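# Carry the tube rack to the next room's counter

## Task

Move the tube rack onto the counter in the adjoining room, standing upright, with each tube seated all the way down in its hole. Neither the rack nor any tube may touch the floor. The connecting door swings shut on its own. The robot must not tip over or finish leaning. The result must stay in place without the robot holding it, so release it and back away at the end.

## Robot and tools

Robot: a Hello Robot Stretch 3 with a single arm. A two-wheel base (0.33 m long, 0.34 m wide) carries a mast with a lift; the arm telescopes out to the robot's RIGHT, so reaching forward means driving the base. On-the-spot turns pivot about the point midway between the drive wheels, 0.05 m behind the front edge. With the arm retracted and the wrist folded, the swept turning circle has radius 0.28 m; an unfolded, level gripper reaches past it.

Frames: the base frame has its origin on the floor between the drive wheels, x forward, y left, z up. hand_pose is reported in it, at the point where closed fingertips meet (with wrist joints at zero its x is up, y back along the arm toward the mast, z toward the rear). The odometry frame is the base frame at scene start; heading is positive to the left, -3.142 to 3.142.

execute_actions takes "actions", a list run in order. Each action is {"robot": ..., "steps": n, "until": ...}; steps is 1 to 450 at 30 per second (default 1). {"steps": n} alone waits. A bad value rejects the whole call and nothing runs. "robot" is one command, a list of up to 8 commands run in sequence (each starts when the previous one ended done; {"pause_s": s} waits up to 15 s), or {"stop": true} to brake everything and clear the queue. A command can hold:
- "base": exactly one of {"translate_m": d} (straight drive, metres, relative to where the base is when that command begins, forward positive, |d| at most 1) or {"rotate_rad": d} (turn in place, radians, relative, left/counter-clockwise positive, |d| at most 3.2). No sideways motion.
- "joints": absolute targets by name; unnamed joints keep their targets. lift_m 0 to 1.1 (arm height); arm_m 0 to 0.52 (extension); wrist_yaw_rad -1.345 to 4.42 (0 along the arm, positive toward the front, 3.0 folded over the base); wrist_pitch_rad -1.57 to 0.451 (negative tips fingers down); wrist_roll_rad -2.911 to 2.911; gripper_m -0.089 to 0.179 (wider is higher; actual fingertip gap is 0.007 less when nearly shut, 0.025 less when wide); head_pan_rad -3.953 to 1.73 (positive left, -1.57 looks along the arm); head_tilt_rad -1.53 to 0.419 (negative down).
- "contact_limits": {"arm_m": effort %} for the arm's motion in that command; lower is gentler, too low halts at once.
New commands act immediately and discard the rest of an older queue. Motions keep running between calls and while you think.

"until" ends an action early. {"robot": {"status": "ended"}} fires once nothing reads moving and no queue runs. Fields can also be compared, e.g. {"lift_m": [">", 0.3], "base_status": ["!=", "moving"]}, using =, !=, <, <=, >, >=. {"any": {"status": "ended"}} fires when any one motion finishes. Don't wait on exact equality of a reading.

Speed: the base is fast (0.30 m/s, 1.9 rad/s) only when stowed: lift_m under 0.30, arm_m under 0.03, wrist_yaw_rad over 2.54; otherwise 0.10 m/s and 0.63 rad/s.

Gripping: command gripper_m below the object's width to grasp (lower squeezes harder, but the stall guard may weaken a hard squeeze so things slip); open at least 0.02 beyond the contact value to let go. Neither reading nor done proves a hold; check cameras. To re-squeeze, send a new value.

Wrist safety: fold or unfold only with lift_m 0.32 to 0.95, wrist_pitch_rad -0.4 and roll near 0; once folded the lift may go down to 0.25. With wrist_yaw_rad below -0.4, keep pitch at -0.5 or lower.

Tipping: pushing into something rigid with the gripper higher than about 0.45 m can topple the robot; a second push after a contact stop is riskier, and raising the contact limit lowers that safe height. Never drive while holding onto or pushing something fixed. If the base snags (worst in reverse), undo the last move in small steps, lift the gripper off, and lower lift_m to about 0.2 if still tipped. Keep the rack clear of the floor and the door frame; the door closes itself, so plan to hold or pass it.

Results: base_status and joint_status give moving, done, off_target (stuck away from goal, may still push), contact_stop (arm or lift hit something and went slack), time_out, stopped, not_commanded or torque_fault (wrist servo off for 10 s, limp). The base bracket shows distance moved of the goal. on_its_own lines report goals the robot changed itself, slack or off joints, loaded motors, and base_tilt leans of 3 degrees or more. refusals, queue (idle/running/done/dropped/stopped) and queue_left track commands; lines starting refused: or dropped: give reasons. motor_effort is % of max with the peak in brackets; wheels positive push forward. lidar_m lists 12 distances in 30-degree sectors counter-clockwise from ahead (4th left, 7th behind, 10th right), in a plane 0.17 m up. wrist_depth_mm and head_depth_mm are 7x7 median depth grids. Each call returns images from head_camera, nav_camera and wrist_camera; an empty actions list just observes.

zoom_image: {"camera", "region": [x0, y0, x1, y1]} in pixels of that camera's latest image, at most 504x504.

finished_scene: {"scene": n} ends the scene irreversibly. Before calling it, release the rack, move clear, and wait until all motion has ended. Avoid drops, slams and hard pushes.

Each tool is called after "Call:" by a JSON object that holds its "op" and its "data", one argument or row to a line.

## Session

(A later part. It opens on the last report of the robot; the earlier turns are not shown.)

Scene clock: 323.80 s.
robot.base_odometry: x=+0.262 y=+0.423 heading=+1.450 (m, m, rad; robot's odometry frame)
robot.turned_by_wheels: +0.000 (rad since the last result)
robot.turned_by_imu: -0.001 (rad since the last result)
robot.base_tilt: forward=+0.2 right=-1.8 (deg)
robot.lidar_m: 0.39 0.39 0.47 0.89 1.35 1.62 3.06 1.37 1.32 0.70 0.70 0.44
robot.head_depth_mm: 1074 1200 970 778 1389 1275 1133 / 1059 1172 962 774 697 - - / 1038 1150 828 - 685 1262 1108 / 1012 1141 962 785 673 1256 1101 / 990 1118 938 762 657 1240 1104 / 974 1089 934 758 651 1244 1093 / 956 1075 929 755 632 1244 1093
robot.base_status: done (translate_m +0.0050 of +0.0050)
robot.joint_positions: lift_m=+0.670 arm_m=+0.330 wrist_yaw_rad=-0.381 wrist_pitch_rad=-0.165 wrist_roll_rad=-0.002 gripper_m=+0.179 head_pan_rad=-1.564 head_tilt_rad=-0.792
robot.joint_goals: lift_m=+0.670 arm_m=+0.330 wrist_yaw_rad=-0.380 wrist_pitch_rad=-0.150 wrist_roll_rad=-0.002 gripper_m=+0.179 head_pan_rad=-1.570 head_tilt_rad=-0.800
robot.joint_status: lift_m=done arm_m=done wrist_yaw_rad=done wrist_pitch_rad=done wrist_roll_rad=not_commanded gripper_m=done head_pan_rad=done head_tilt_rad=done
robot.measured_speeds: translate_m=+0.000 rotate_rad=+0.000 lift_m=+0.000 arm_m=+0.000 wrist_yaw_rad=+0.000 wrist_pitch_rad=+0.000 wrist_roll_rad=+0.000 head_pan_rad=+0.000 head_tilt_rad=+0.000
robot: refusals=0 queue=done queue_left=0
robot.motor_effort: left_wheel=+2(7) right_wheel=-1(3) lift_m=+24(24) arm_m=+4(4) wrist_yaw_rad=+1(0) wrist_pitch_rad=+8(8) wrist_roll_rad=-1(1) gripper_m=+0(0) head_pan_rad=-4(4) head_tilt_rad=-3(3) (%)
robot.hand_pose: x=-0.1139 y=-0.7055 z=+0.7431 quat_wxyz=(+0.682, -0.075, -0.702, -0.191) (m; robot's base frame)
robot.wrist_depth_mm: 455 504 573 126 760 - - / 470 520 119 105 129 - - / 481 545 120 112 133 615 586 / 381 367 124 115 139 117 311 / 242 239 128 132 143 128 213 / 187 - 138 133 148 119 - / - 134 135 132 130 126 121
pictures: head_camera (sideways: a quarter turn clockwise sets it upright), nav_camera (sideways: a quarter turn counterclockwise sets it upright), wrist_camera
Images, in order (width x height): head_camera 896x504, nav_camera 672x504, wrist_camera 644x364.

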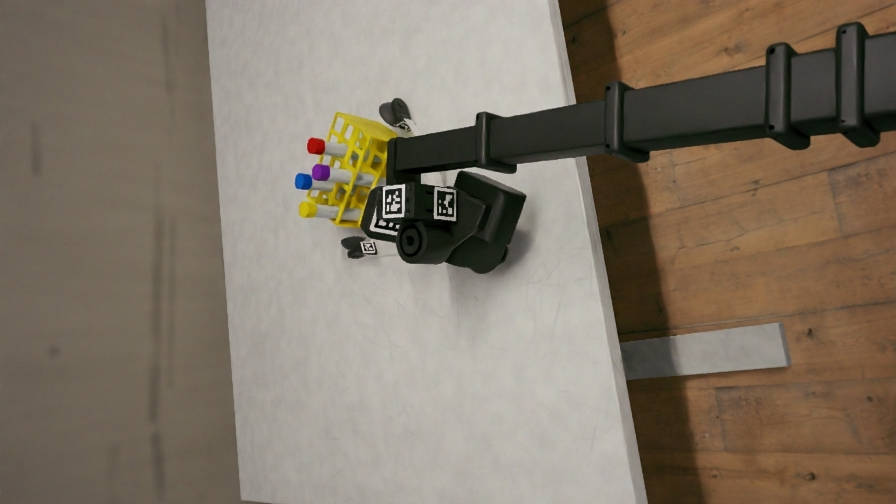

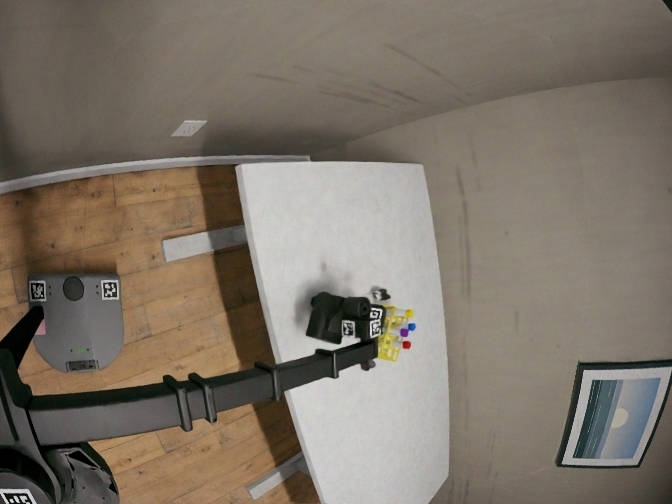

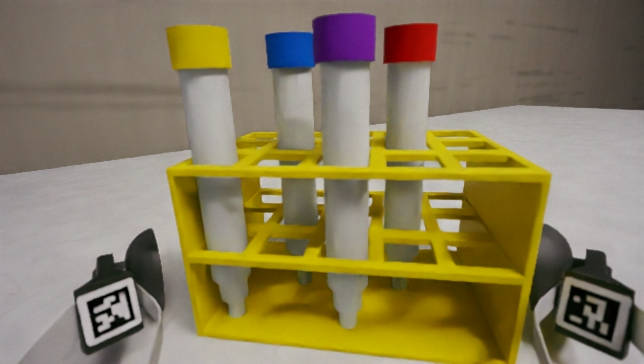

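Call:
{"op": "execute_actions", "data": {
  "actions": [
    {"robot":[{"base":{"translate_m":-0.012}},{"joints":{"arm_m":0.325}},{"joints":{"gripper_m":0.105}},{"pause_s":1},{"joints":{"lift_m":0.75}}],"steps":300,"until":{"robot":{"status":"ended"}}}
  ]
}}

Scene clock: 335.40 s.
robot.base_odometry: x=+0.260 y=+0.411 heading=+1.450 (m, m, rad; robot's odometry frame)
robot.turned_by_wheels: +0.000 (rad since the last result)
robot.turned_by_imu: -0.002 (rad since the last result)
robot.base_tilt: forward=+0.1 right=-1.6 (deg)
robot.lidar_m: 0.40 0.41 0.49 0.91 1.35 1.62 3.08 1.36 1.32 0.76 0.70 0.45
robot.head_depth_mm: 1079 1208 970 779 1380 1321 - / 1056 1173 929 787 - 1257 1099 / 1039 1149 758 727 695 1256 1108 / 1015 1144 978 744 672 1254 1102 / 992 1118 941 763 656 1234 1098 / 976 1085 934 758 650 1242 1094 / 956 1073 928 752 634 1240 1091
robot.base_status: done (translate_m -0.0120 of -0.0120)
robot.joint_positions: lift_m=+0.750 arm_m=+0.325 wrist_yaw_rad=-0.382 wrist_pitch_rad=-0.175 wrist_roll_rad=-0.003 gripper_m=+0.106 head_pan_rad=-1.564 head_tilt_rad=-0.792
robot.joint_goals: lift_m=+0.750 arm_m=+0.325 wrist_yaw_rad=-0.380 wrist_pitch_rad=-0.150 wrist_roll_rad=-0.003 gripper_m=+0.105 head_pan_rad=-1.570 head_tilt_rad=-0.800
robot.joint_status: lift_m=done arm_m=done wrist_yaw_rad=done wrist_pitch_rad=done wrist_roll_rad=not_commanded gripper_m=done head_pan_rad=done head_tilt_rad=done
robot.measured_speeds: translate_m=+0.000 rotate_rad=+0.000 lift_m=+0.000 arm_m=+0.000 wrist_yaw_rad=+0.000 wrist_pitch_rad=+0.000 wrist_roll_rad=+0.000 head_pan_rad=+0.000 head_tilt_rad=+0.000
robot: refusals=0 queue=done queue_left=0
robot.motor_effort: left_wheel=+2(5) right_wheel=-1(6) lift_m=+37(40) arm_m=-4(6) wrist_yaw_rad=+2(2) wrist_pitch_rad=+13(13) wrist_roll_rad=-1(1) gripper_m=-15(91) head_pan_rad=-4(4) head_tilt_rad=-4(4) (%)
robot.hand_pose: x=-0.1141 y=-0.7005 z=+0.8202 quat_wxyz=(+0.681, -0.073, -0.702, -0.195) (m; robot's base frame)
robot.wrist_depth_mm: 460 507 586 656 811 - - / 470 530 151 147 853 - - / 488 540 596 152 168 - - / 505 552 132 131 157 152 529 / 413 410 134 133 155 138 363 / 307 318 142 164 172 138 279 / 247 231 143 145 144 212 218
pictures: head_camera (sideways: a quarter turn clockwise sets it upright), nav_camera (sideways: a quarter turn counterclockwise sets it upright), wrist_camera
Images, in order (width x height): head_camera 896x504, nav_camera 672x504, wrist_camera 644x364.

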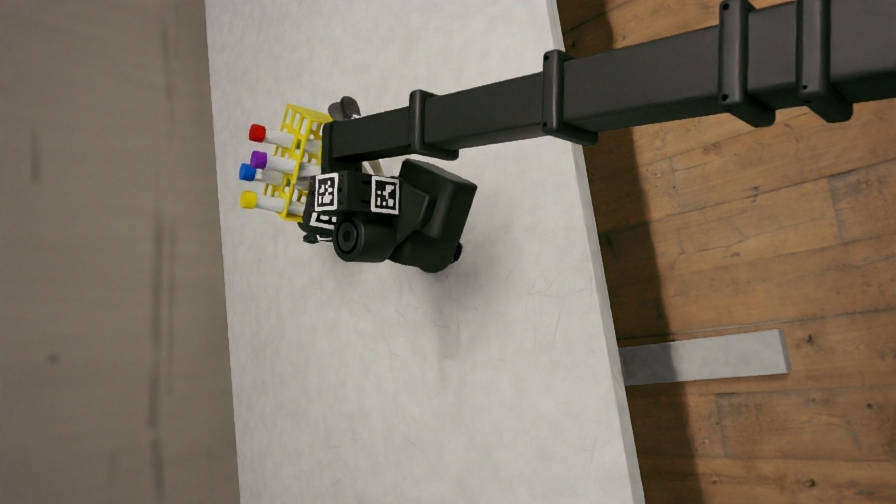

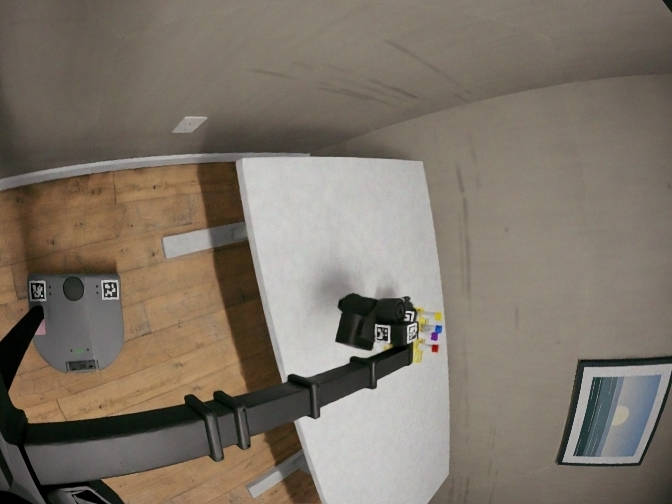

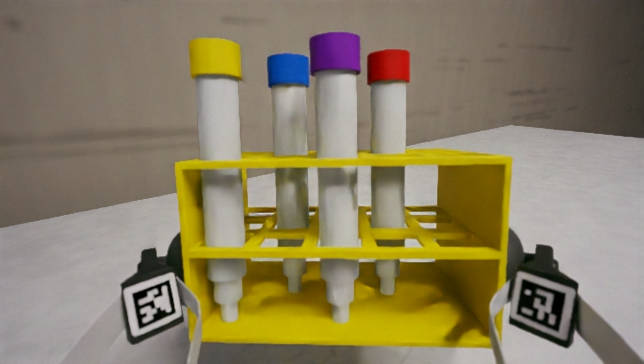

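Call:
{"op": "execute_actions", "data": {
  "actions": [
    {"robot":[{"joints":{"lift_m":0.86}},{"joints":{"arm_m":0.0,"head_pan_rad":-3.1,"head_tilt_rad":-0.2}},{"joints":{"wrist_yaw_rad":1.9}}],"steps":450,"until":{"robot":{"status":"ended"}}}
  ]
}}

Scene clock: 348.43 s.
robot.base_odometry: x=+0.260 y=+0.411 heading=+1.450 (m, m, rad; robot's odometry frame)
robot.turned_by_wheels: +0.000 (rad since the last result)
robot.turned_by_imu: -0.002 (rad since the last result)
robot.base_tilt: forward=+0.0 right=-1.8 (deg)
robot.lidar_m: 0.40 0.40 0.49 0.91 1.35 1.62 3.07 1.36 1.32 0.76 0.70 0.45
robot.head_depth_mm: 2486 2491 2587 2669 2662 2039 1565 / 2822 3131 3201 3208 2898 2039 1612 / 2974 3160 3294 3487 2957 2036 1574 / 2932 3094 3188 3408 2915 2022 1539 / 2898 3051 3184 3339 2902 2017 1541 / 2839 2961 3089 3271 2909 2016 1525 / 2781 2950 3046 3209 2870 1983 1530
robot.base_status: done (translate_m -0.0120 of -0.0120)
robot.joint_positions: lift_m=+0.860 arm_m=+0.000 wrist_yaw_rad=+1.898 wrist_pitch_rad=-0.175 wrist_roll_rad=-0.003 gripper_m=+0.106 head_pan_rad=-3.093 head_tilt_rad=-0.211
robot.joint_goals: lift_m=+0.860 arm_m=+0.000 wrist_yaw_rad=+1.900 wrist_pitch_rad=-0.150 wrist_roll_rad=-0.003 gripper_m=+0.105 head_pan_rad=-3.100 head_tilt_rad=-0.200
robot.joint_status: lift_m=done arm_m=done wrist_yaw_rad=done wrist_pitch_rad=done wrist_roll_rad=not_commanded gripper_m=done head_pan_rad=done head_tilt_rad=done
robot.measured_speeds: translate_m=+0.000 rotate_rad=+0.000 lift_m=+0.000 arm_m=+0.000 wrist_yaw_rad=+0.000 wrist_pitch_rad=+0.000 wrist_roll_rad=+0.000 head_pan_rad=+0.000 head_tilt_rad=+0.000
robot: refusals=0 queue=done queue_left=0
robot.motor_effort: left_wheel=+2(2) right_wheel=-2(2) lift_m=+37(39) arm_m=-4(4) wrist_yaw_rad=+2(3) wrist_pitch_rad=+13(13) wrist_roll_rad=-1(1) gripper_m=-15(15) head_pan_rad=-5(56) head_tilt_rad=+5(31) (%)
robot.hand_pose: x=+0.2137 y=-0.0657 z=+0.9301 quat_wxyz=(+0.462, +0.608, -0.359, +0.537) (m; robot's base frame)
robot.wrist_depth_mm: 361 347 332 314 306 296 285 / 382 364 132 147 311 307 296 / 407 386 357 153 168 324 311 / 431 415 132 130 156 152 326 / 463 433 134 133 155 137 343 / 493 471 142 163 171 138 359 / 531 505 142 145 144 400 383
pictures: head_camera (sideways: a quarter turn clockwise sets it upright), nav_camera (sideways: a quarter turn counterclockwise sets it upright), wrist_camera
Images, in order (width x height): head_camera 896x504, nav_camera 672x504, wrist_camera 644x364.

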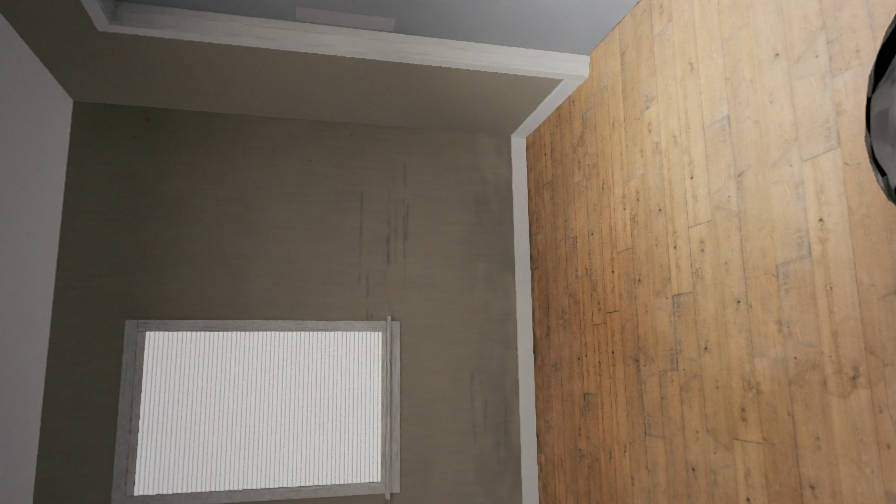

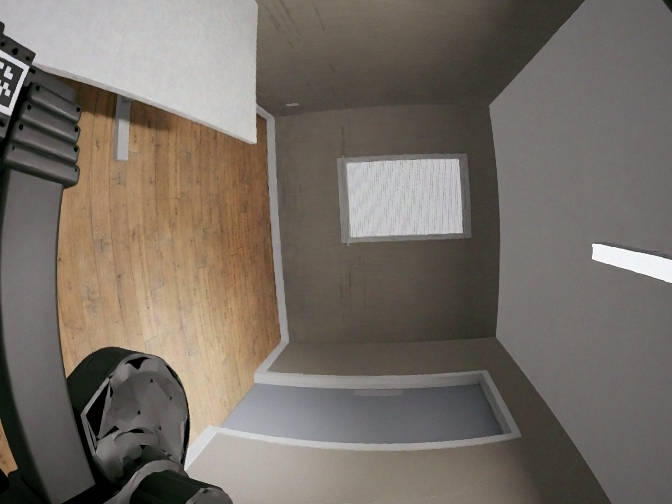

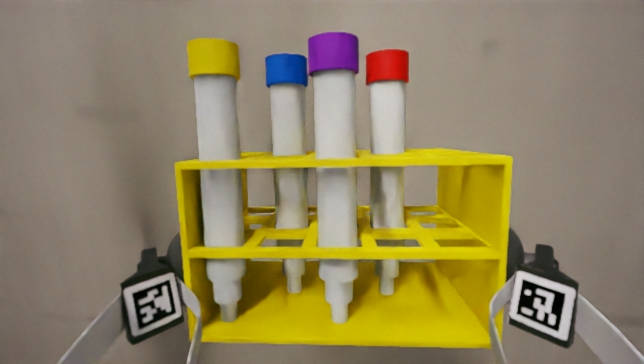

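Call:
{"op": "execute_actions", "data": {
  "actions": "[{\"robot\":[{\"base\":{\"translate_m\":-1.0},\"joints\":{\"head_pan_rad\":2.3-4.6}}],\"steps\":1}]"
}}

Call:
{"op": "execute_actions", "data": {
  "actions": [
    {"robot":{"base":{"translate_m":-1.0},"joints":{"head_pan_rad":1.7,"head_tilt_rad":-0.3}},"steps":450,"until":{"robot":{"status":"ended"}}}
  ]
}}


Scene clock: 373.37 s.
robot.base_odometry: x=+0.140 y=-0.581 heading=+1.450 (m, m, rad; robot's odometry frame)
robot.turned_by_wheels: +0.000 (rad since the last result)
robot.turned_by_imu: -0.001 (rad since the last result)
robot.base_tilt: forward=+0.2 right=-1.8 (deg)
robot.lidar_m: 1.38 1.39 1.28 1.15 1.15 1.48 2.39 2.40 1.54 0.93 1.38 1.36
robot.head_depth_mm: 991 1056 1128 1203 1300 1410 1449 / 983 1044 1113 1193 1282 1393 1435 / 973 1030 1099 1178 1269 1370 1426 / 959 1022 1087 1165 1248 1352 1417 / 955 1012 1076 1147 1237 1328 1392 / 946 1000 1066 1135 1221 1313 1377 / 936 988 1047 1119 1208 1309 -
robot.base_status: done (translate_m -1.0000 of -1.0000)
robot.joint_positions: lift_m=+0.860 arm_m=+0.000 wrist_yaw_rad=+1.898 wrist_pitch_rad=-0.175 wrist_roll_rad=-0.003 gripper_m=+0.106 head_pan_rad=+1.693 head_tilt_rad=-0.296
robot.joint_goals: lift_m=+0.860 arm_m=+0.000 wrist_yaw_rad=+1.900 wrist_pitch_rad=-0.150 wrist_roll_rad=-0.003 gripper_m=+0.105 head_pan_rad=+1.700 head_tilt_rad=-0.300
robot.joint_status: lift_m=done arm_m=done wrist_yaw_rad=done wrist_pitch_rad=done wrist_roll_rad=not_commanded gripper_m=done head_pan_rad=done head_tilt_rad=done
robot.measured_speeds: translate_m=+0.000 rotate_rad=+0.000 lift_m=+0.000 arm_m=+0.000 wrist_yaw_rad=+0.000 wrist_pitch_rad=+0.000 wrist_roll_rad=+0.000 head_pan_rad=+0.000 head_tilt_rad=+0.000
robot: refusals=0 queue=done queue_left=0
robot.motor_effort: left_wheel=+2(3) right_wheel=-1(5) lift_m=+37(37) arm_m=-5(4) wrist_yaw_rad=+2(2) wrist_pitch_rad=+13(13) wrist_roll_rad=-1(1) gripper_m=-16(16) head_pan_rad=+4(52) head_tilt_rad=-2(10) (%)
robot.hand_pose: x=+0.2137 y=-0.0657 z=+0.9301 quat_wxyz=(+0.462, +0.608, -0.359, +0.537) (m; robot's base frame)
robot.wrist_depth_mm: - - - - - - - / - - 132 148 - - - / - - - 153 168 - - / - - 132 131 157 152 854 / - - 135 133 155 138 668 / - - 142 164 172 138 - / - - 143 145 144 - -
pictures: head_camera (sideways: a quarter turn clockwise sets it upright), nav_camera (sideways: a quarter turn counterclockwise sets it upright), wrist_camera
Images, in order (width x height): head_camera 896x504, nav_camera 672x504, wrist_camera 644x364.

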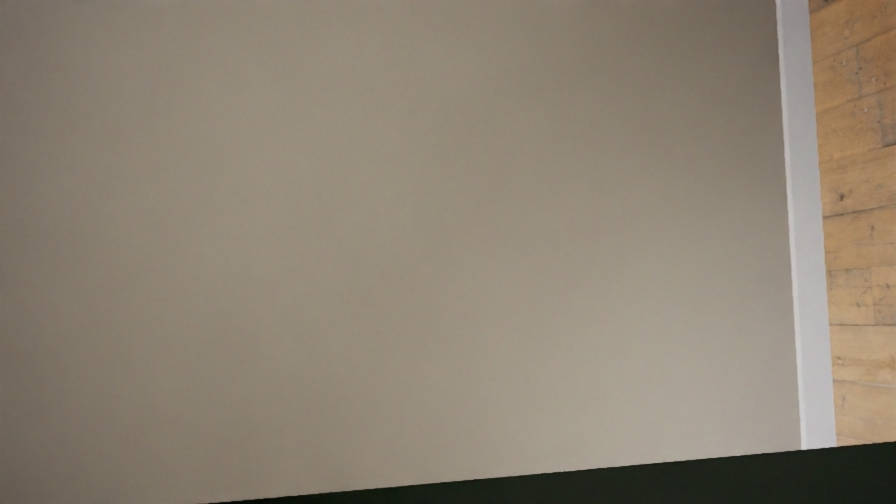

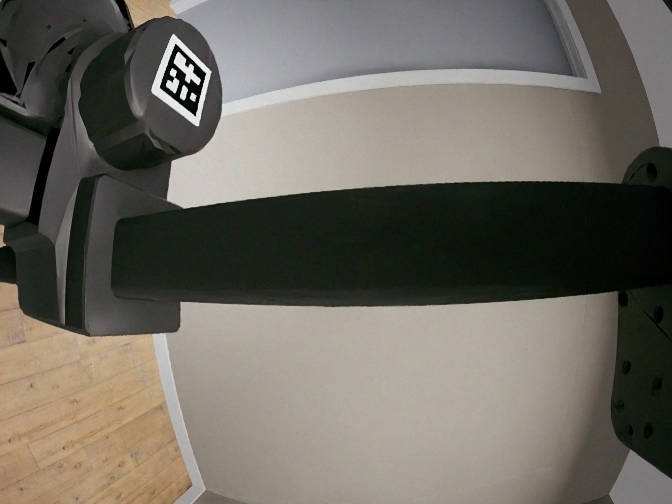

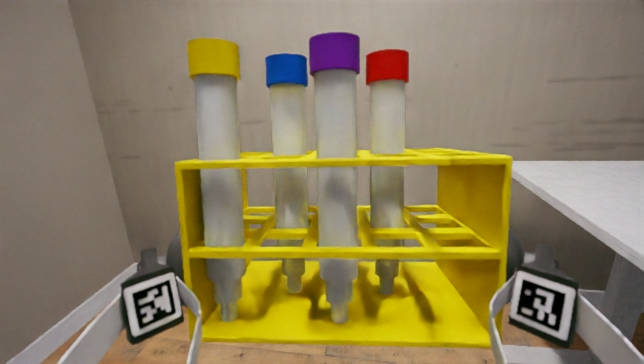

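Call:
{"op": "execute_actions", "data": {
  "actions": [
    {"robot":[{"base":{"rotate_rad":0.12},"joints":{"head_pan_rad":1.57,"head_tilt_rad":-0.5}},{"base":{"translate_m":-0.95}}],"steps":450,"until":{"robot":{"status":"ended"}}}
  ]
}}

Scene clock: 392.97 s.
robot.base_odometry: x=+0.139 y=-1.531 heading=+1.570 (m, m, rad; robot's odometry frame)
robot.turned_by_wheels: +0.120 (rad since the last result)
robot.turned_by_imu: +0.120 (rad since the last result)
robot.base_tilt: forward=+0.1 right=-1.7 (deg)
robot.lidar_m: 2.34 1.66 1.14 1.11 1.18 1.44 1.43 1.46 1.54 1.45 1.23 1.92
robot.head_depth_mm: 898 985 1104 1234 1399 1515 1259 / 892 975 1079 1211 1382 1505 1252 / 950 1040 1137 1248 1402 1491 1246 / 942 1034 1145 1275 1451 1503 1242 / 936 1023 1129 1265 1435 1497 1239 / 930 1011 1120 1255 1421 1492 1226 / 919 1010 1111 1240 1400 1524 -
robot.base_status: done (translate_m -0.9500 of -0.9500)
robot.joint_positions: lift_m=+0.860 arm_m=+0.000 wrist_yaw_rad=+1.898 wrist_pitch_rad=-0.175 wrist_roll_rad=-0.003 gripper_m=+0.106 head_pan_rad=+1.577 head_tilt_rad=-0.494
robot.joint_goals: lift_m=+0.860 arm_m=+0.000 wrist_yaw_rad=+1.900 wrist_pitch_rad=-0.150 wrist_roll_rad=-0.003 gripper_m=+0.105 head_pan_rad=+1.570 head_tilt_rad=-0.500
robot.joint_status: lift_m=done arm_m=done wrist_yaw_rad=done wrist_pitch_rad=done wrist_roll_rad=not_commanded gripper_m=done head_pan_rad=done head_tilt_rad=done
robot.measured_speeds: translate_m=+0.000 rotate_rad=+0.000 lift_m=+0.000 arm_m=+0.000 wrist_yaw_rad=+0.000 wrist_pitch_rad=+0.000 wrist_roll_rad=+0.000 head_pan_rad=+0.000 head_tilt_rad=+0.000
robot: refusals=0 queue=done queue_left=0
robot.motor_effort: left_wheel=-2(9) right_wheel=+1(3) lift_m=+37(37) arm_m=-5(4) wrist_yaw_rad=+2(2) wrist_pitch_rad=+13(13) wrist_roll_rad=-1(1) gripper_m=-16(15) head_pan_rad=-4(21) head_tilt_rad=-2(17) (%)
robot.hand_pose: x=+0.2136 y=-0.0656 z=+0.9301 quat_wxyz=(+0.461, +0.608, -0.359, +0.537) (m; robot's base frame)
robot.wrist_depth_mm: - - - - - - - / - - 132 148 - - - / - - - 153 169 - - / - - 132 131 157 152 - / - - 134 133 155 138 - / - - 142 164 171 138 - / - - 142 145 144 - -
pictures: head_camera (sideways: a quarter turn clockwise sets it upright), nav_camera (sideways: a quarter turn counterclockwise sets it upright), wrist_camera
Images, in order (width x height): head_camera 896x504, nav_camera 672x504, wrist_camera 644x364.

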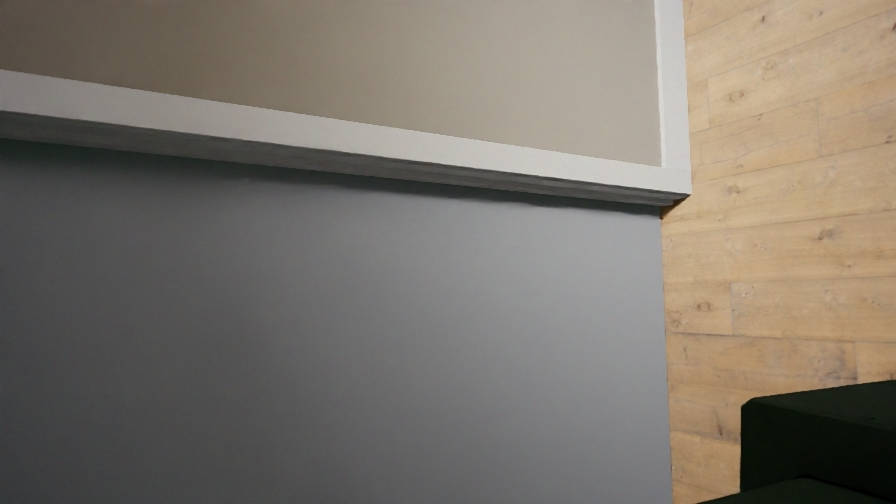

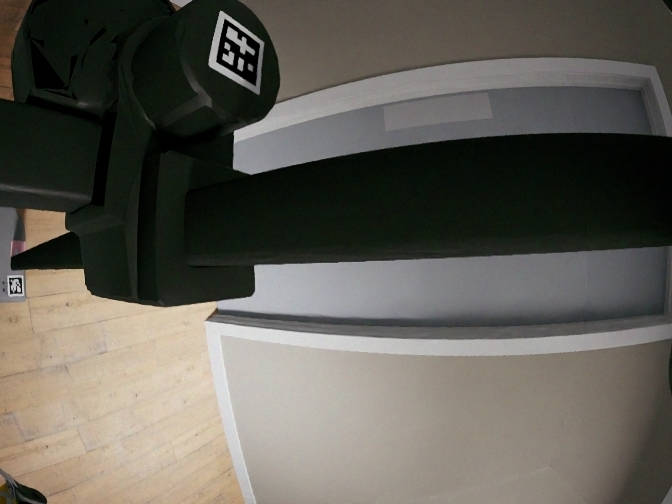

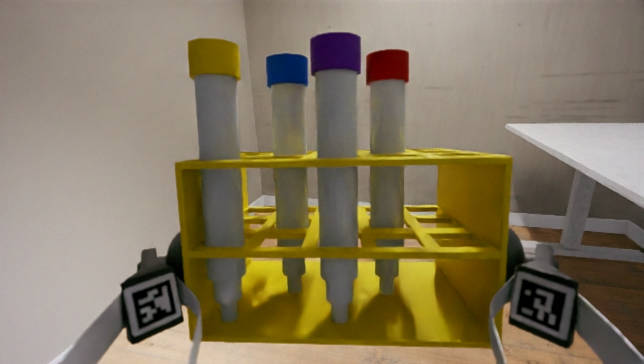

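Call:
{"op": "execute_actions", "data": {
  "actions": [
    {"robot":[{"base":{"translate_m":-0.48}},{"base":{"rotate_rad":-1.57},"joints":{"head_pan_rad":-3.14,"head_tilt_rad":-0.6}},{"base":{"translate_m":-0.5}}],"steps":450,"until":{"robot":{"status":"ended"}}},
    {"steps":200,"until":{"robot":{"status":"ended"}}}
  ]
}}

Scene clock: 423.13 s.
robot.base_odometry: x=-0.361 y=-2.011 heading=+0.000 (m, m, rad; robot's odometry frame)
robot.turned_by_wheels: -1.570 (rad since the last result)
robot.turned_by_imu: -1.588 (rad since the last result)
robot.base_tilt: forward=+0.0 right=-1.8 (deg)
robot.lidar_m: 1.98 1.93 2.64 2.78 0.91 0.66 0.63 0.56 0.73 0.99 1.01 1.32
robot.head_depth_mm: 511 570 643 745 839 - - / 507 565 638 733 820 - - / 501 560 634 725 810 - - / 499 556 625 719 825 - 1186 / 495 552 619 710 834 1008 1177 / 491 547 614 692 791 911 1046 / 478 518 555 603 686 834 1004
robot.base_status: done (translate_m -0.5000 of -0.5000)
robot.joint_positions: lift_m=+0.860 arm_m=+0.000 wrist_yaw_rad=+1.898 wrist_pitch_rad=-0.175 wrist_roll_rad=-0.003 gripper_m=+0.106 head_pan_rad=-3.133 head_tilt_rad=-0.593
robot.joint_goals: lift_m=+0.860 arm_m=+0.000 wrist_yaw_rad=+1.900 wrist_pitch_rad=-0.150 wrist_roll_rad=-0.003 gripper_m=+0.105 head_pan_rad=-3.140 head_tilt_rad=-0.600
robot.joint_status: lift_m=done arm_m=done wrist_yaw_rad=done wrist_pitch_rad=done wrist_roll_rad=not_commanded gripper_m=done head_pan_rad=done head_tilt_rad=done
robot.measured_speeds: translate_m=+0.000 rotate_rad=+0.000 lift_m=+0.000 arm_m=+0.000 wrist_yaw_rad=+0.000 wrist_pitch_rad=+0.000 wrist_roll_rad=+0.000 head_pan_rad=+0.000 head_tilt_rad=+0.000
robot: refusals=0 queue=done queue_left=0
robot.motor_effort: left_wheel=+2(8) right_wheel=-2(4) lift_m=+37(37) arm_m=-4(4) wrist_yaw_rad=+2(2) wrist_pitch_rad=+13(13) wrist_roll_rad=-1(1) gripper_m=-16(16) head_pan_rad=-4(52) head_tilt_rad=-3(12) (%)
robot.hand_pose: x=+0.2136 y=-0.0656 z=+0.9301 quat_wxyz=(+0.461, +0.608, -0.359, +0.538) (m; robot's base frame)
robot.wrist_depth_mm: - - - - - - - / - - 132 147 - - - / - - - 153 168 - - / - - 132 131 157 152 - / - - 134 133 155 138 - / - - 142 164 172 138 - / - - 143 146 144 - -
pictures: head_camera (sideways: a quarter turn clockwise sets it upright), nav_camera (sideways: a quarter turn counterclockwise sets it upright), wrist_camera
Images, in order (width x height): head_camera 896x504, nav_camera 672x504, wrist_camera 644x364.

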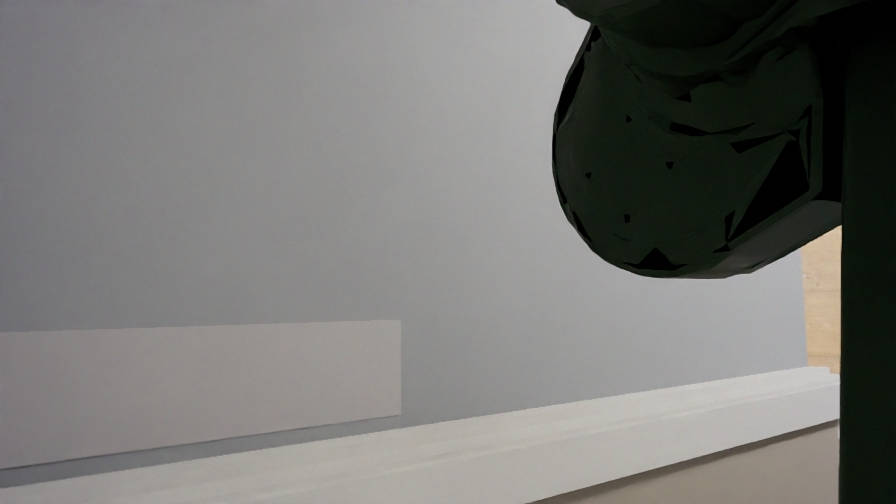

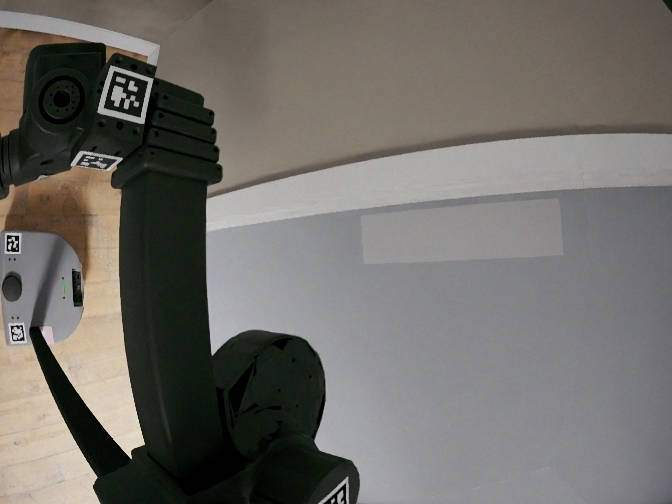

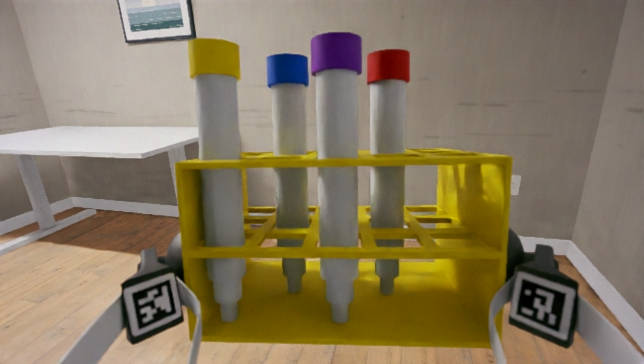

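Call:
{"op": "execute_actions", "data": {
  "actions": [
    {"robot":[{"base":{"rotate_rad":-0.3}},{"base":{"translate_m":-0.22}},{"base":{"rotate_rad":0.315}}],"steps":450,"until":{"robot":{"status":"ended"}}}
  ]
}}

Scene clock: 444.37 s.
robot.base_odometry: x=-0.572 y=-1.946 heading=+0.015 (m, m, rad; robot's odometry frame)
robot.turned_by_wheels: +0.015 (rad since the last result)
robot.turned_by_imu: +0.014 (rad since the last result)
robot.base_tilt: forward=+0.1 right=-1.7 (deg)
robot.lidar_m: 2.19 2.05 2.84 1.68 0.63 0.44 0.42 0.40 0.46 1.07 1.10 1.44
robot.head_depth_mm: 330 368 417 480 540 - - / 328 365 414 475 532 - - / 326 363 411 472 526 - - / 324 360 407 468 534 - 806 / 322 358 404 463 545 656 785 / 320 356 401 459 538 647 776 / 318 352 396 454 533 642 729
robot.base_status: done (rotate_rad +0.3149 of +0.3150)
robot.joint_positions: lift_m=+0.860 arm_m=+0.000 wrist_yaw_rad=+1.898 wrist_pitch_rad=-0.175 wrist_roll_rad=-0.003 gripper_m=+0.106 head_pan_rad=-3.133 head_tilt_rad=-0.593
robot.joint_goals: lift_m=+0.860 arm_m=+0.000 wrist_yaw_rad=+1.900 wrist_pitch_rad=-0.150 wrist_roll_rad=-0.003 gripper_m=+0.105 head_pan_rad=-3.140 head_tilt_rad=-0.600
robot.joint_status: lift_m=done arm_m=done wrist_yaw_rad=done wrist_pitch_rad=done wrist_roll_rad=not_commanded gripper_m=done head_pan_rad=done head_tilt_rad=done
robot.measured_speeds: translate_m=+0.000 rotate_rad=+0.000 lift_m=+0.000 arm_m=+0.000 wrist_yaw_rad=+0.000 wrist_pitch_rad=+0.000 wrist_roll_rad=+0.000 head_pan_rad=+0.000 head_tilt_rad=+0.000
robot: refusals=0 queue=done queue_left=0
robot.motor_effort: left_wheel=-3(7) right_wheel=+1(6) lift_m=+37(37) arm_m=-4(4) wrist_yaw_rad=+1(1) wrist_pitch_rad=+13(13) wrist_roll_rad=-1(1) gripper_m=-15(15) head_pan_rad=-4(3) head_tilt_rad=-3(3) (%)
robot.hand_pose: x=+0.2136 y=-0.0656 z=+0.9301 quat_wxyz=(+0.461, +0.608, -0.359, +0.538) (m; robot's base frame)
robot.wrist_depth_mm: - - - - - - - / - - 150 148 - - - / - - - 152 169 - - / - - 132 131 157 152 - / - - 134 133 155 138 - / - - 142 163 172 138 - / - - 142 146 144 - -
pictures: head_camera (sideways: a quarter turn clockwise sets it upright), nav_camera (sideways: a quarter turn counterclockwise sets it upright), wrist_camera
Images, in order (width x height): head_camera 896x504, nav_camera 672x504, wrist_camera 644x364.

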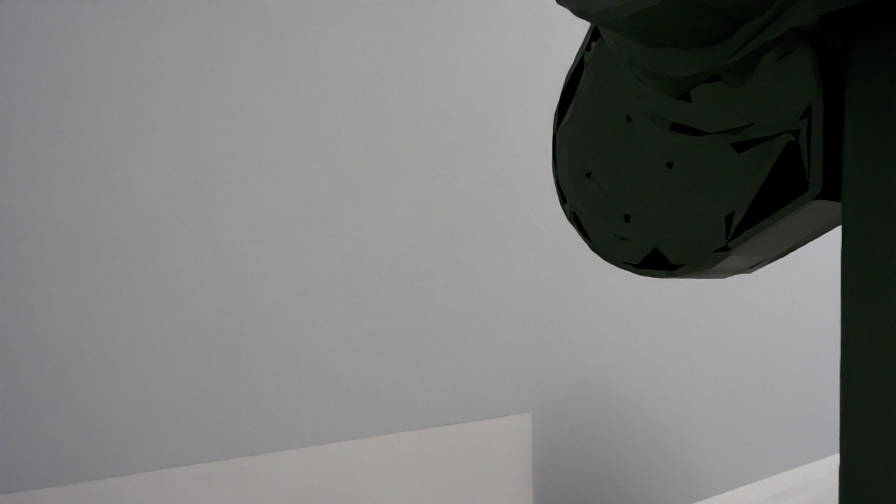

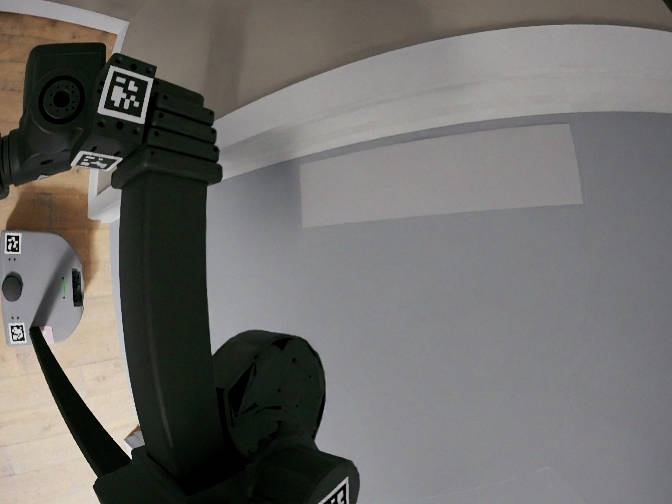

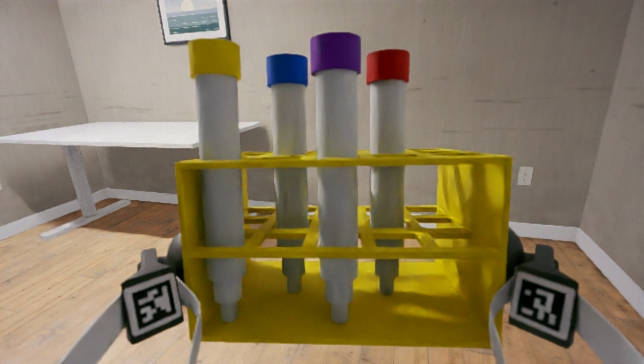

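Call:
{"op": "execute_actions", "data": {
  "actions": [
    {"robot":[{"base":{"translate_m":0.05}},{"base":{"rotate_rad":0.35}},{"base":{"translate_m":0.3}},{"base":{"rotate_rad":-0.35}},{"base":{"translate_m":-0.3}}],"steps":450,"until":{"robot":{"status":"ended"}}},
    {"steps":100,"until":{"robot":{"status":"ended"}}}
  ]
}}

Scene clock: 467.57 s.
robot.base_odometry: x=-0.541 y=-1.843 heading=+0.015 (m, m, rad; robot's odometry frame)
robot.turned_by_wheels: +0.000 (rad since the last result)
robot.turned_by_imu: -0.004 (rad since the last result)
robot.base_tilt: forward=+0.1 right=-1.8 (deg)
robot.lidar_m: 2.15 1.96 2.74 1.86 0.67 0.48 0.46 0.47 0.49 1.17 1.20 1.58
robot.head_depth_mm: 362 405 458 527 592 - - / 360 401 453 522 584 - - / 358 399 450 518 577 - - / 355 396 447 513 587 - 885 / 354 394 444 510 595 719 862 / 351 392 441 506 591 712 851 / 349 388 438 500 584 705 837
robot.base_status: done (translate_m -0.3000 of -0.3000)
robot.joint_positions: lift_m=+0.860 arm_m=+0.000 wrist_yaw_rad=+1.898 wrist_pitch_rad=-0.175 wrist_roll_rad=-0.003 gripper_m=+0.106 head_pan_rad=-3.133 head_tilt_rad=-0.593
robot.joint_goals: lift_m=+0.860 arm_m=+0.000 wrist_yaw_rad=+1.900 wrist_pitch_rad=-0.150 wrist_roll_rad=-0.003 gripper_m=+0.105 head_pan_rad=-3.140 head_tilt_rad=-0.600
robot.joint_status: lift_m=done arm_m=done wrist_yaw_rad=done wrist_pitch_rad=done wrist_roll_rad=not_commanded gripper_m=done head_pan_rad=done head_tilt_rad=done
robot.measured_speeds: translate_m=+0.000 rotate_rad=+0.000 lift_m=+0.000 arm_m=+0.000 wrist_yaw_rad=+0.000 wrist_pitch_rad=+0.000 wrist_roll_rad=+0.000 head_pan_rad=+0.000 head_tilt_rad=+0.000
robot: refusals=0 queue=done queue_left=0
robot.motor_effort: left_wheel=+3(9) right_wheel=-1(4) lift_m=+37(37) arm_m=-4(4) wrist_yaw_rad=+1(2) wrist_pitch_rad=+13(13) wrist_roll_rad=-1(1) gripper_m=-16(15) head_pan_rad=-4(4) head_tilt_rad=-3(3) (%)
robot.hand_pose: x=+0.2136 y=-0.0655 z=+0.9301 quat_wxyz=(+0.461, +0.608, -0.359, +0.538) (m; robot's base frame)
robot.wrist_depth_mm: - - - - - - - / - - 150 147 - - - / - - - 152 168 - - / - - 132 131 157 152 - / - - 134 133 155 137 - / - - 142 164 172 138 - / - - 143 145 144 - -
pictures: head_camera (sideways: a quarter turn clockwise sets it upright), nav_camera (sideways: a quarter turn counterclockwise sets it upright), wrist_camera
Images, in order (width x height): head_camera 896x504, nav_camera 672x504, wrist_camera 644x364.

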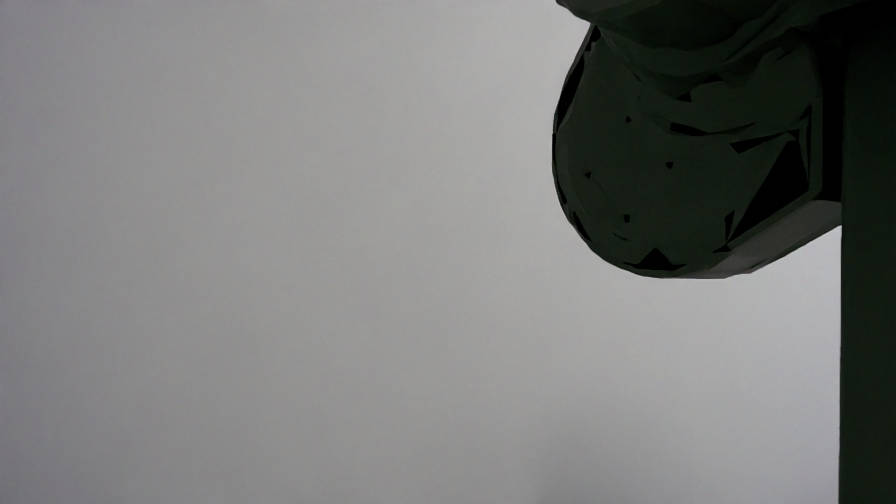

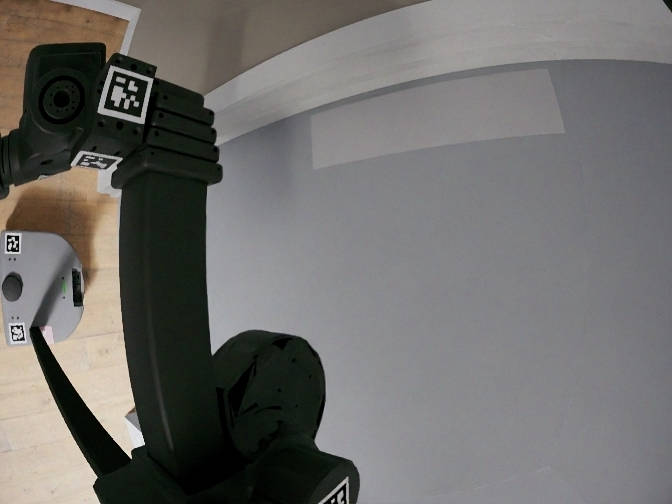

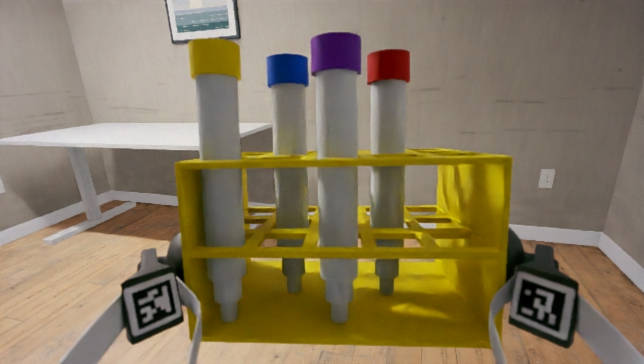

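Centred (0.48/0.49). Reverse through.

Call:
{"op": "execute_actions", "data": {
  "actions": [
    {"robot":[{"base":{"translate_m":-0.55}},{"base":{"translate_m":-0.3}}],"steps":450,"until":{"robot":{"status":"ended"}}}
  ]
}}

Scene clock: 482.50 s.
robot.base_odometry: x=-1.391 y=-1.856 heading=+0.015 (m, m, rad; robot's odometry frame)
robot.turned_by_wheels: +0.000 (rad since the last result)
robot.turned_by_imu: +0.001 (rad since the last result)
robot.base_tilt: forward=+0.0 right=-1.9 (deg)
robot.lidar_m: 2.99 2.72 0.34 0.24 0.23 0.24 0.32 1.81 1.28 1.22 0.51 0.50
robot.head_depth_mm: - - - 289 300 - - / - 286 299 323 341 - - / 300 316 345 381 413 - - / 1455 1624 1837 2015 1737 - 1202 / 1448 1621 1832 2008 1682 1385 1215 / 1448 1607 1821 1990 1677 1384 1211 / 1436 1606 1793 1993 1664 1377 1208
robot.base_status: done (translate_m -0.3000 of -0.3000)
robot.joint_positions: lift_m=+0.860 arm_m=+0.000 wrist_yaw_rad=+1.899 wrist_pitch_rad=-0.176 wrist_roll_rad=-0.003 gripper_m=+0.106 head_pan_rad=-3.133 head_tilt_rad=-0.594
robot.joint_goals: lift_m=+0.860 arm_m=+0.000 wrist_yaw_rad=+1.900 wrist_pitch_rad=-0.150 wrist_roll_rad=-0.003 gripper_m=+0.105 head_pan_rad=-3.140 head_tilt_rad=-0.600
robot.joint_status: lift_m=done arm_m=done wrist_yaw_rad=done wrist_pitch_rad=done wrist_roll_rad=not_commanded gripper_m=done head_pan_rad=done head_tilt_rad=done
robot.measured_speeds: translate_m=+0.000 rotate_rad=+0.000 lift_m=+0.000 arm_m=+0.000 wrist_yaw_rad=+0.000 wrist_pitch_rad=+0.000 wrist_roll_rad=+0.000 head_pan_rad=+0.000 head_tilt_rad=+0.000
robot: refusals=0 queue=done queue_left=0
robot.motor_effort: left_wheel=-1(27) right_wheel=-2(15) lift_m=+37(37) arm_m=-4(4) wrist_yaw_rad=+1(1) wrist_pitch_rad=+13(13) wrist_roll_rad=-1(1) gripper_m=-16(16) head_pan_rad=-3(4) head_tilt_rad=-2(3) (%)
robot.hand_pose: x=+0.2135 y=-0.0653 z=+0.9299 quat_wxyz=(+0.461, +0.608, -0.358, +0.538) (m; robot's base frame)
robot.wrist_depth_mm: - - - - - - - / - - 151 147 - - - / 559 - - 152 170 - - / 559 - 132 132 157 152 - / 566 - 134 134 155 138 - / 569 - 142 164 172 138 - / 512 - 142 145 144 - -
pictures: head_camera (sideways: a quarter turn clockwise sets it upright), nav_camera (sideways: a quarter turn counterclockwise sets it upright), wrist_camera
Images, in order (width x height): head_camera 896x504, nav_camera 672x504, wrist_camera 644x364.

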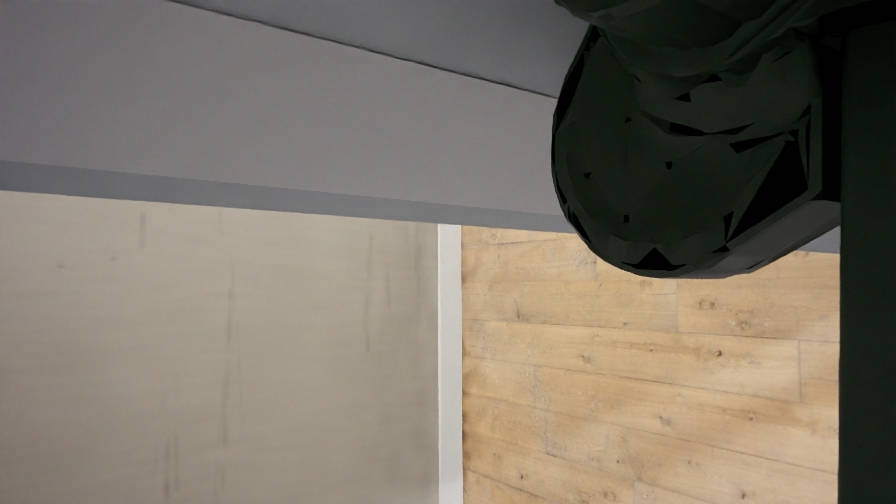

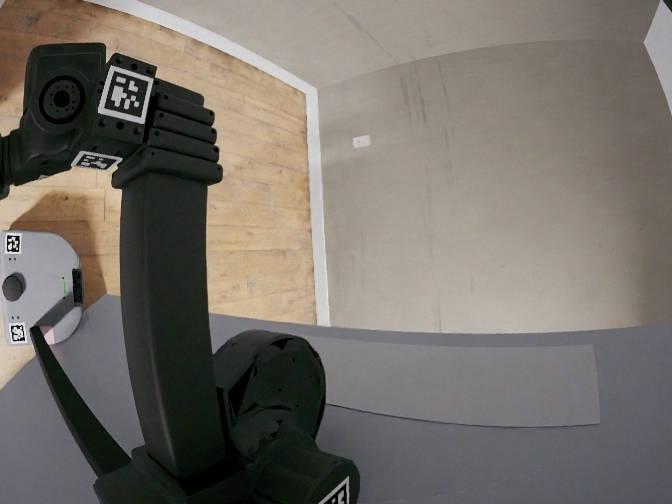

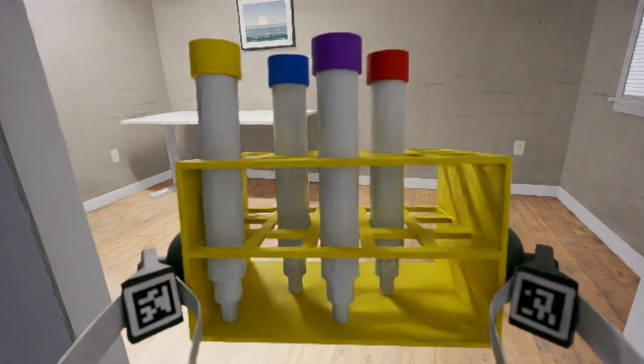

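Call:
{"op": "execute_actions", "data": {
  "actions": [
    {"robot":[{"base":{"translate_m":-0.3},"joints":{"head_pan_rad":0,"head_tilt_rad":-0.5}}],"steps":450,"until":{"robot":{"status":"ended"}}}
  ]
}}

Scene clock: 494.63 s.
robot.base_odometry: x=-1.691 y=-1.860 heading=+0.015 (m, m, rad; robot's odometry frame)
robot.turned_by_wheels: +0.000 (rad since the last result)
robot.turned_by_imu: +0.000 (rad since the last result)
robot.base_tilt: forward=+0.2 right=-1.8 (deg)
robot.lidar_m: 3.30 0.54 0.27 0.22 0.22 1.55 1.47 1.51 1.29 1.23 0.98 0.75
robot.head_depth_mm: 2689 2786 2779 2229 874 969 326 / 2776 3003 3297 2531 1881 1118 311 / 2767 3016 3282 2529 1875 1496 298 / 2712 2962 3264 2496 1855 1490 773 / 2693 2992 3190 2484 1858 1460 1204 / 2704 2938 3130 2463 1848 1466 1227 / 2643 2919 3147 2440 1837 1470 1219
robot.base_status: done (translate_m -0.3000 of -0.3000)
robot.joint_positions: lift_m=+0.860 arm_m=+0.000 wrist_yaw_rad=+1.899 wrist_pitch_rad=-0.176 wrist_roll_rad=-0.003 gripper_m=+0.106 head_pan_rad=-0.007 head_tilt_rad=-0.506
robot.joint_goals: lift_m=+0.860 arm_m=+0.000 wrist_yaw_rad=+1.900 wrist_pitch_rad=-0.150 wrist_roll_rad=-0.003 gripper_m=+0.105 head_pan_rad=+0.000 head_tilt_rad=-0.500
robot.joint_status: lift_m=done arm_m=done wrist_yaw_rad=done wrist_pitch_rad=done wrist_roll_rad=not_commanded gripper_m=done head_pan_rad=done head_tilt_rad=done
robot.measured_speeds: translate_m=+0.000 rotate_rad=+0.000 lift_m=+0.000 arm_m=+0.000 wrist_yaw_rad=+0.000 wrist_pitch_rad=+0.000 wrist_roll_rad=+0.000 head_pan_rad=+0.000 head_tilt_rad=+0.000
robot: refusals=0 queue=done queue_left=0
robot.motor_effort: left_wheel=+1(9) right_wheel=-2(7) lift_m=+37(37) arm_m=-5(4) wrist_yaw_rad=+1(1) wrist_pitch_rad=+13(13) wrist_roll_rad=-1(1) gripper_m=-15(15) head_pan_rad=+4(53) head_tilt_rad=+2(13) (%)
robot.hand_pose: x=+0.2135 y=-0.0653 z=+0.9299 quat_wxyz=(+0.461, +0.608, -0.358, +0.538) (m; robot's base frame)
robot.wrist_depth_mm: 429 634 - - - - 521 / 423 629 132 147 - - 494 / 421 620 - 153 170 - 502 / 417 576 133 132 157 151 494 / 413 599 134 134 155 138 515 / 409 522 142 163 172 138 534 / 398 630 143 145 144 - 567
pictures: head_camera (sideways: a quarter turn clockwise sets it upright), nav_camera (sideways: a quarter turn counterclockwise sets it upright), wrist_camera
Images, in order (width x height): head_camera 896x504, nav_camera 672x504, wrist_camera 644x364.

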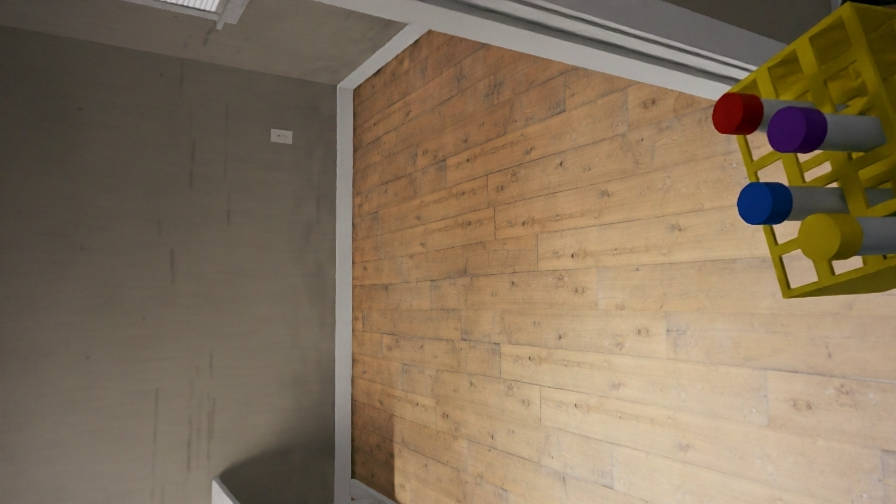

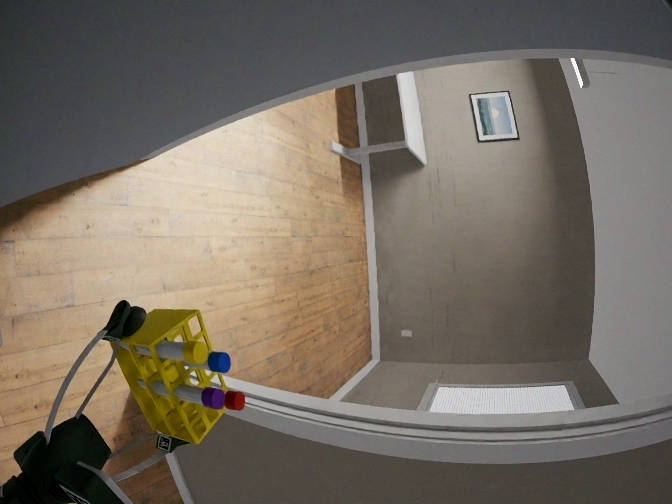

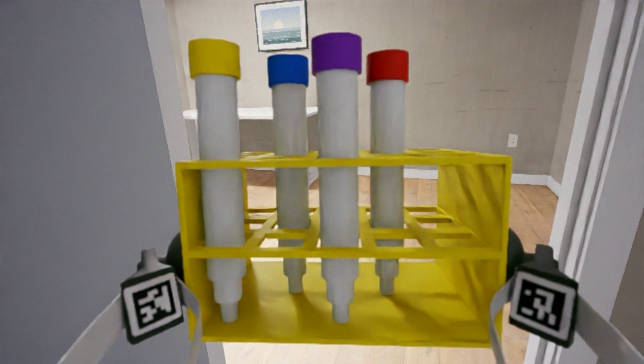

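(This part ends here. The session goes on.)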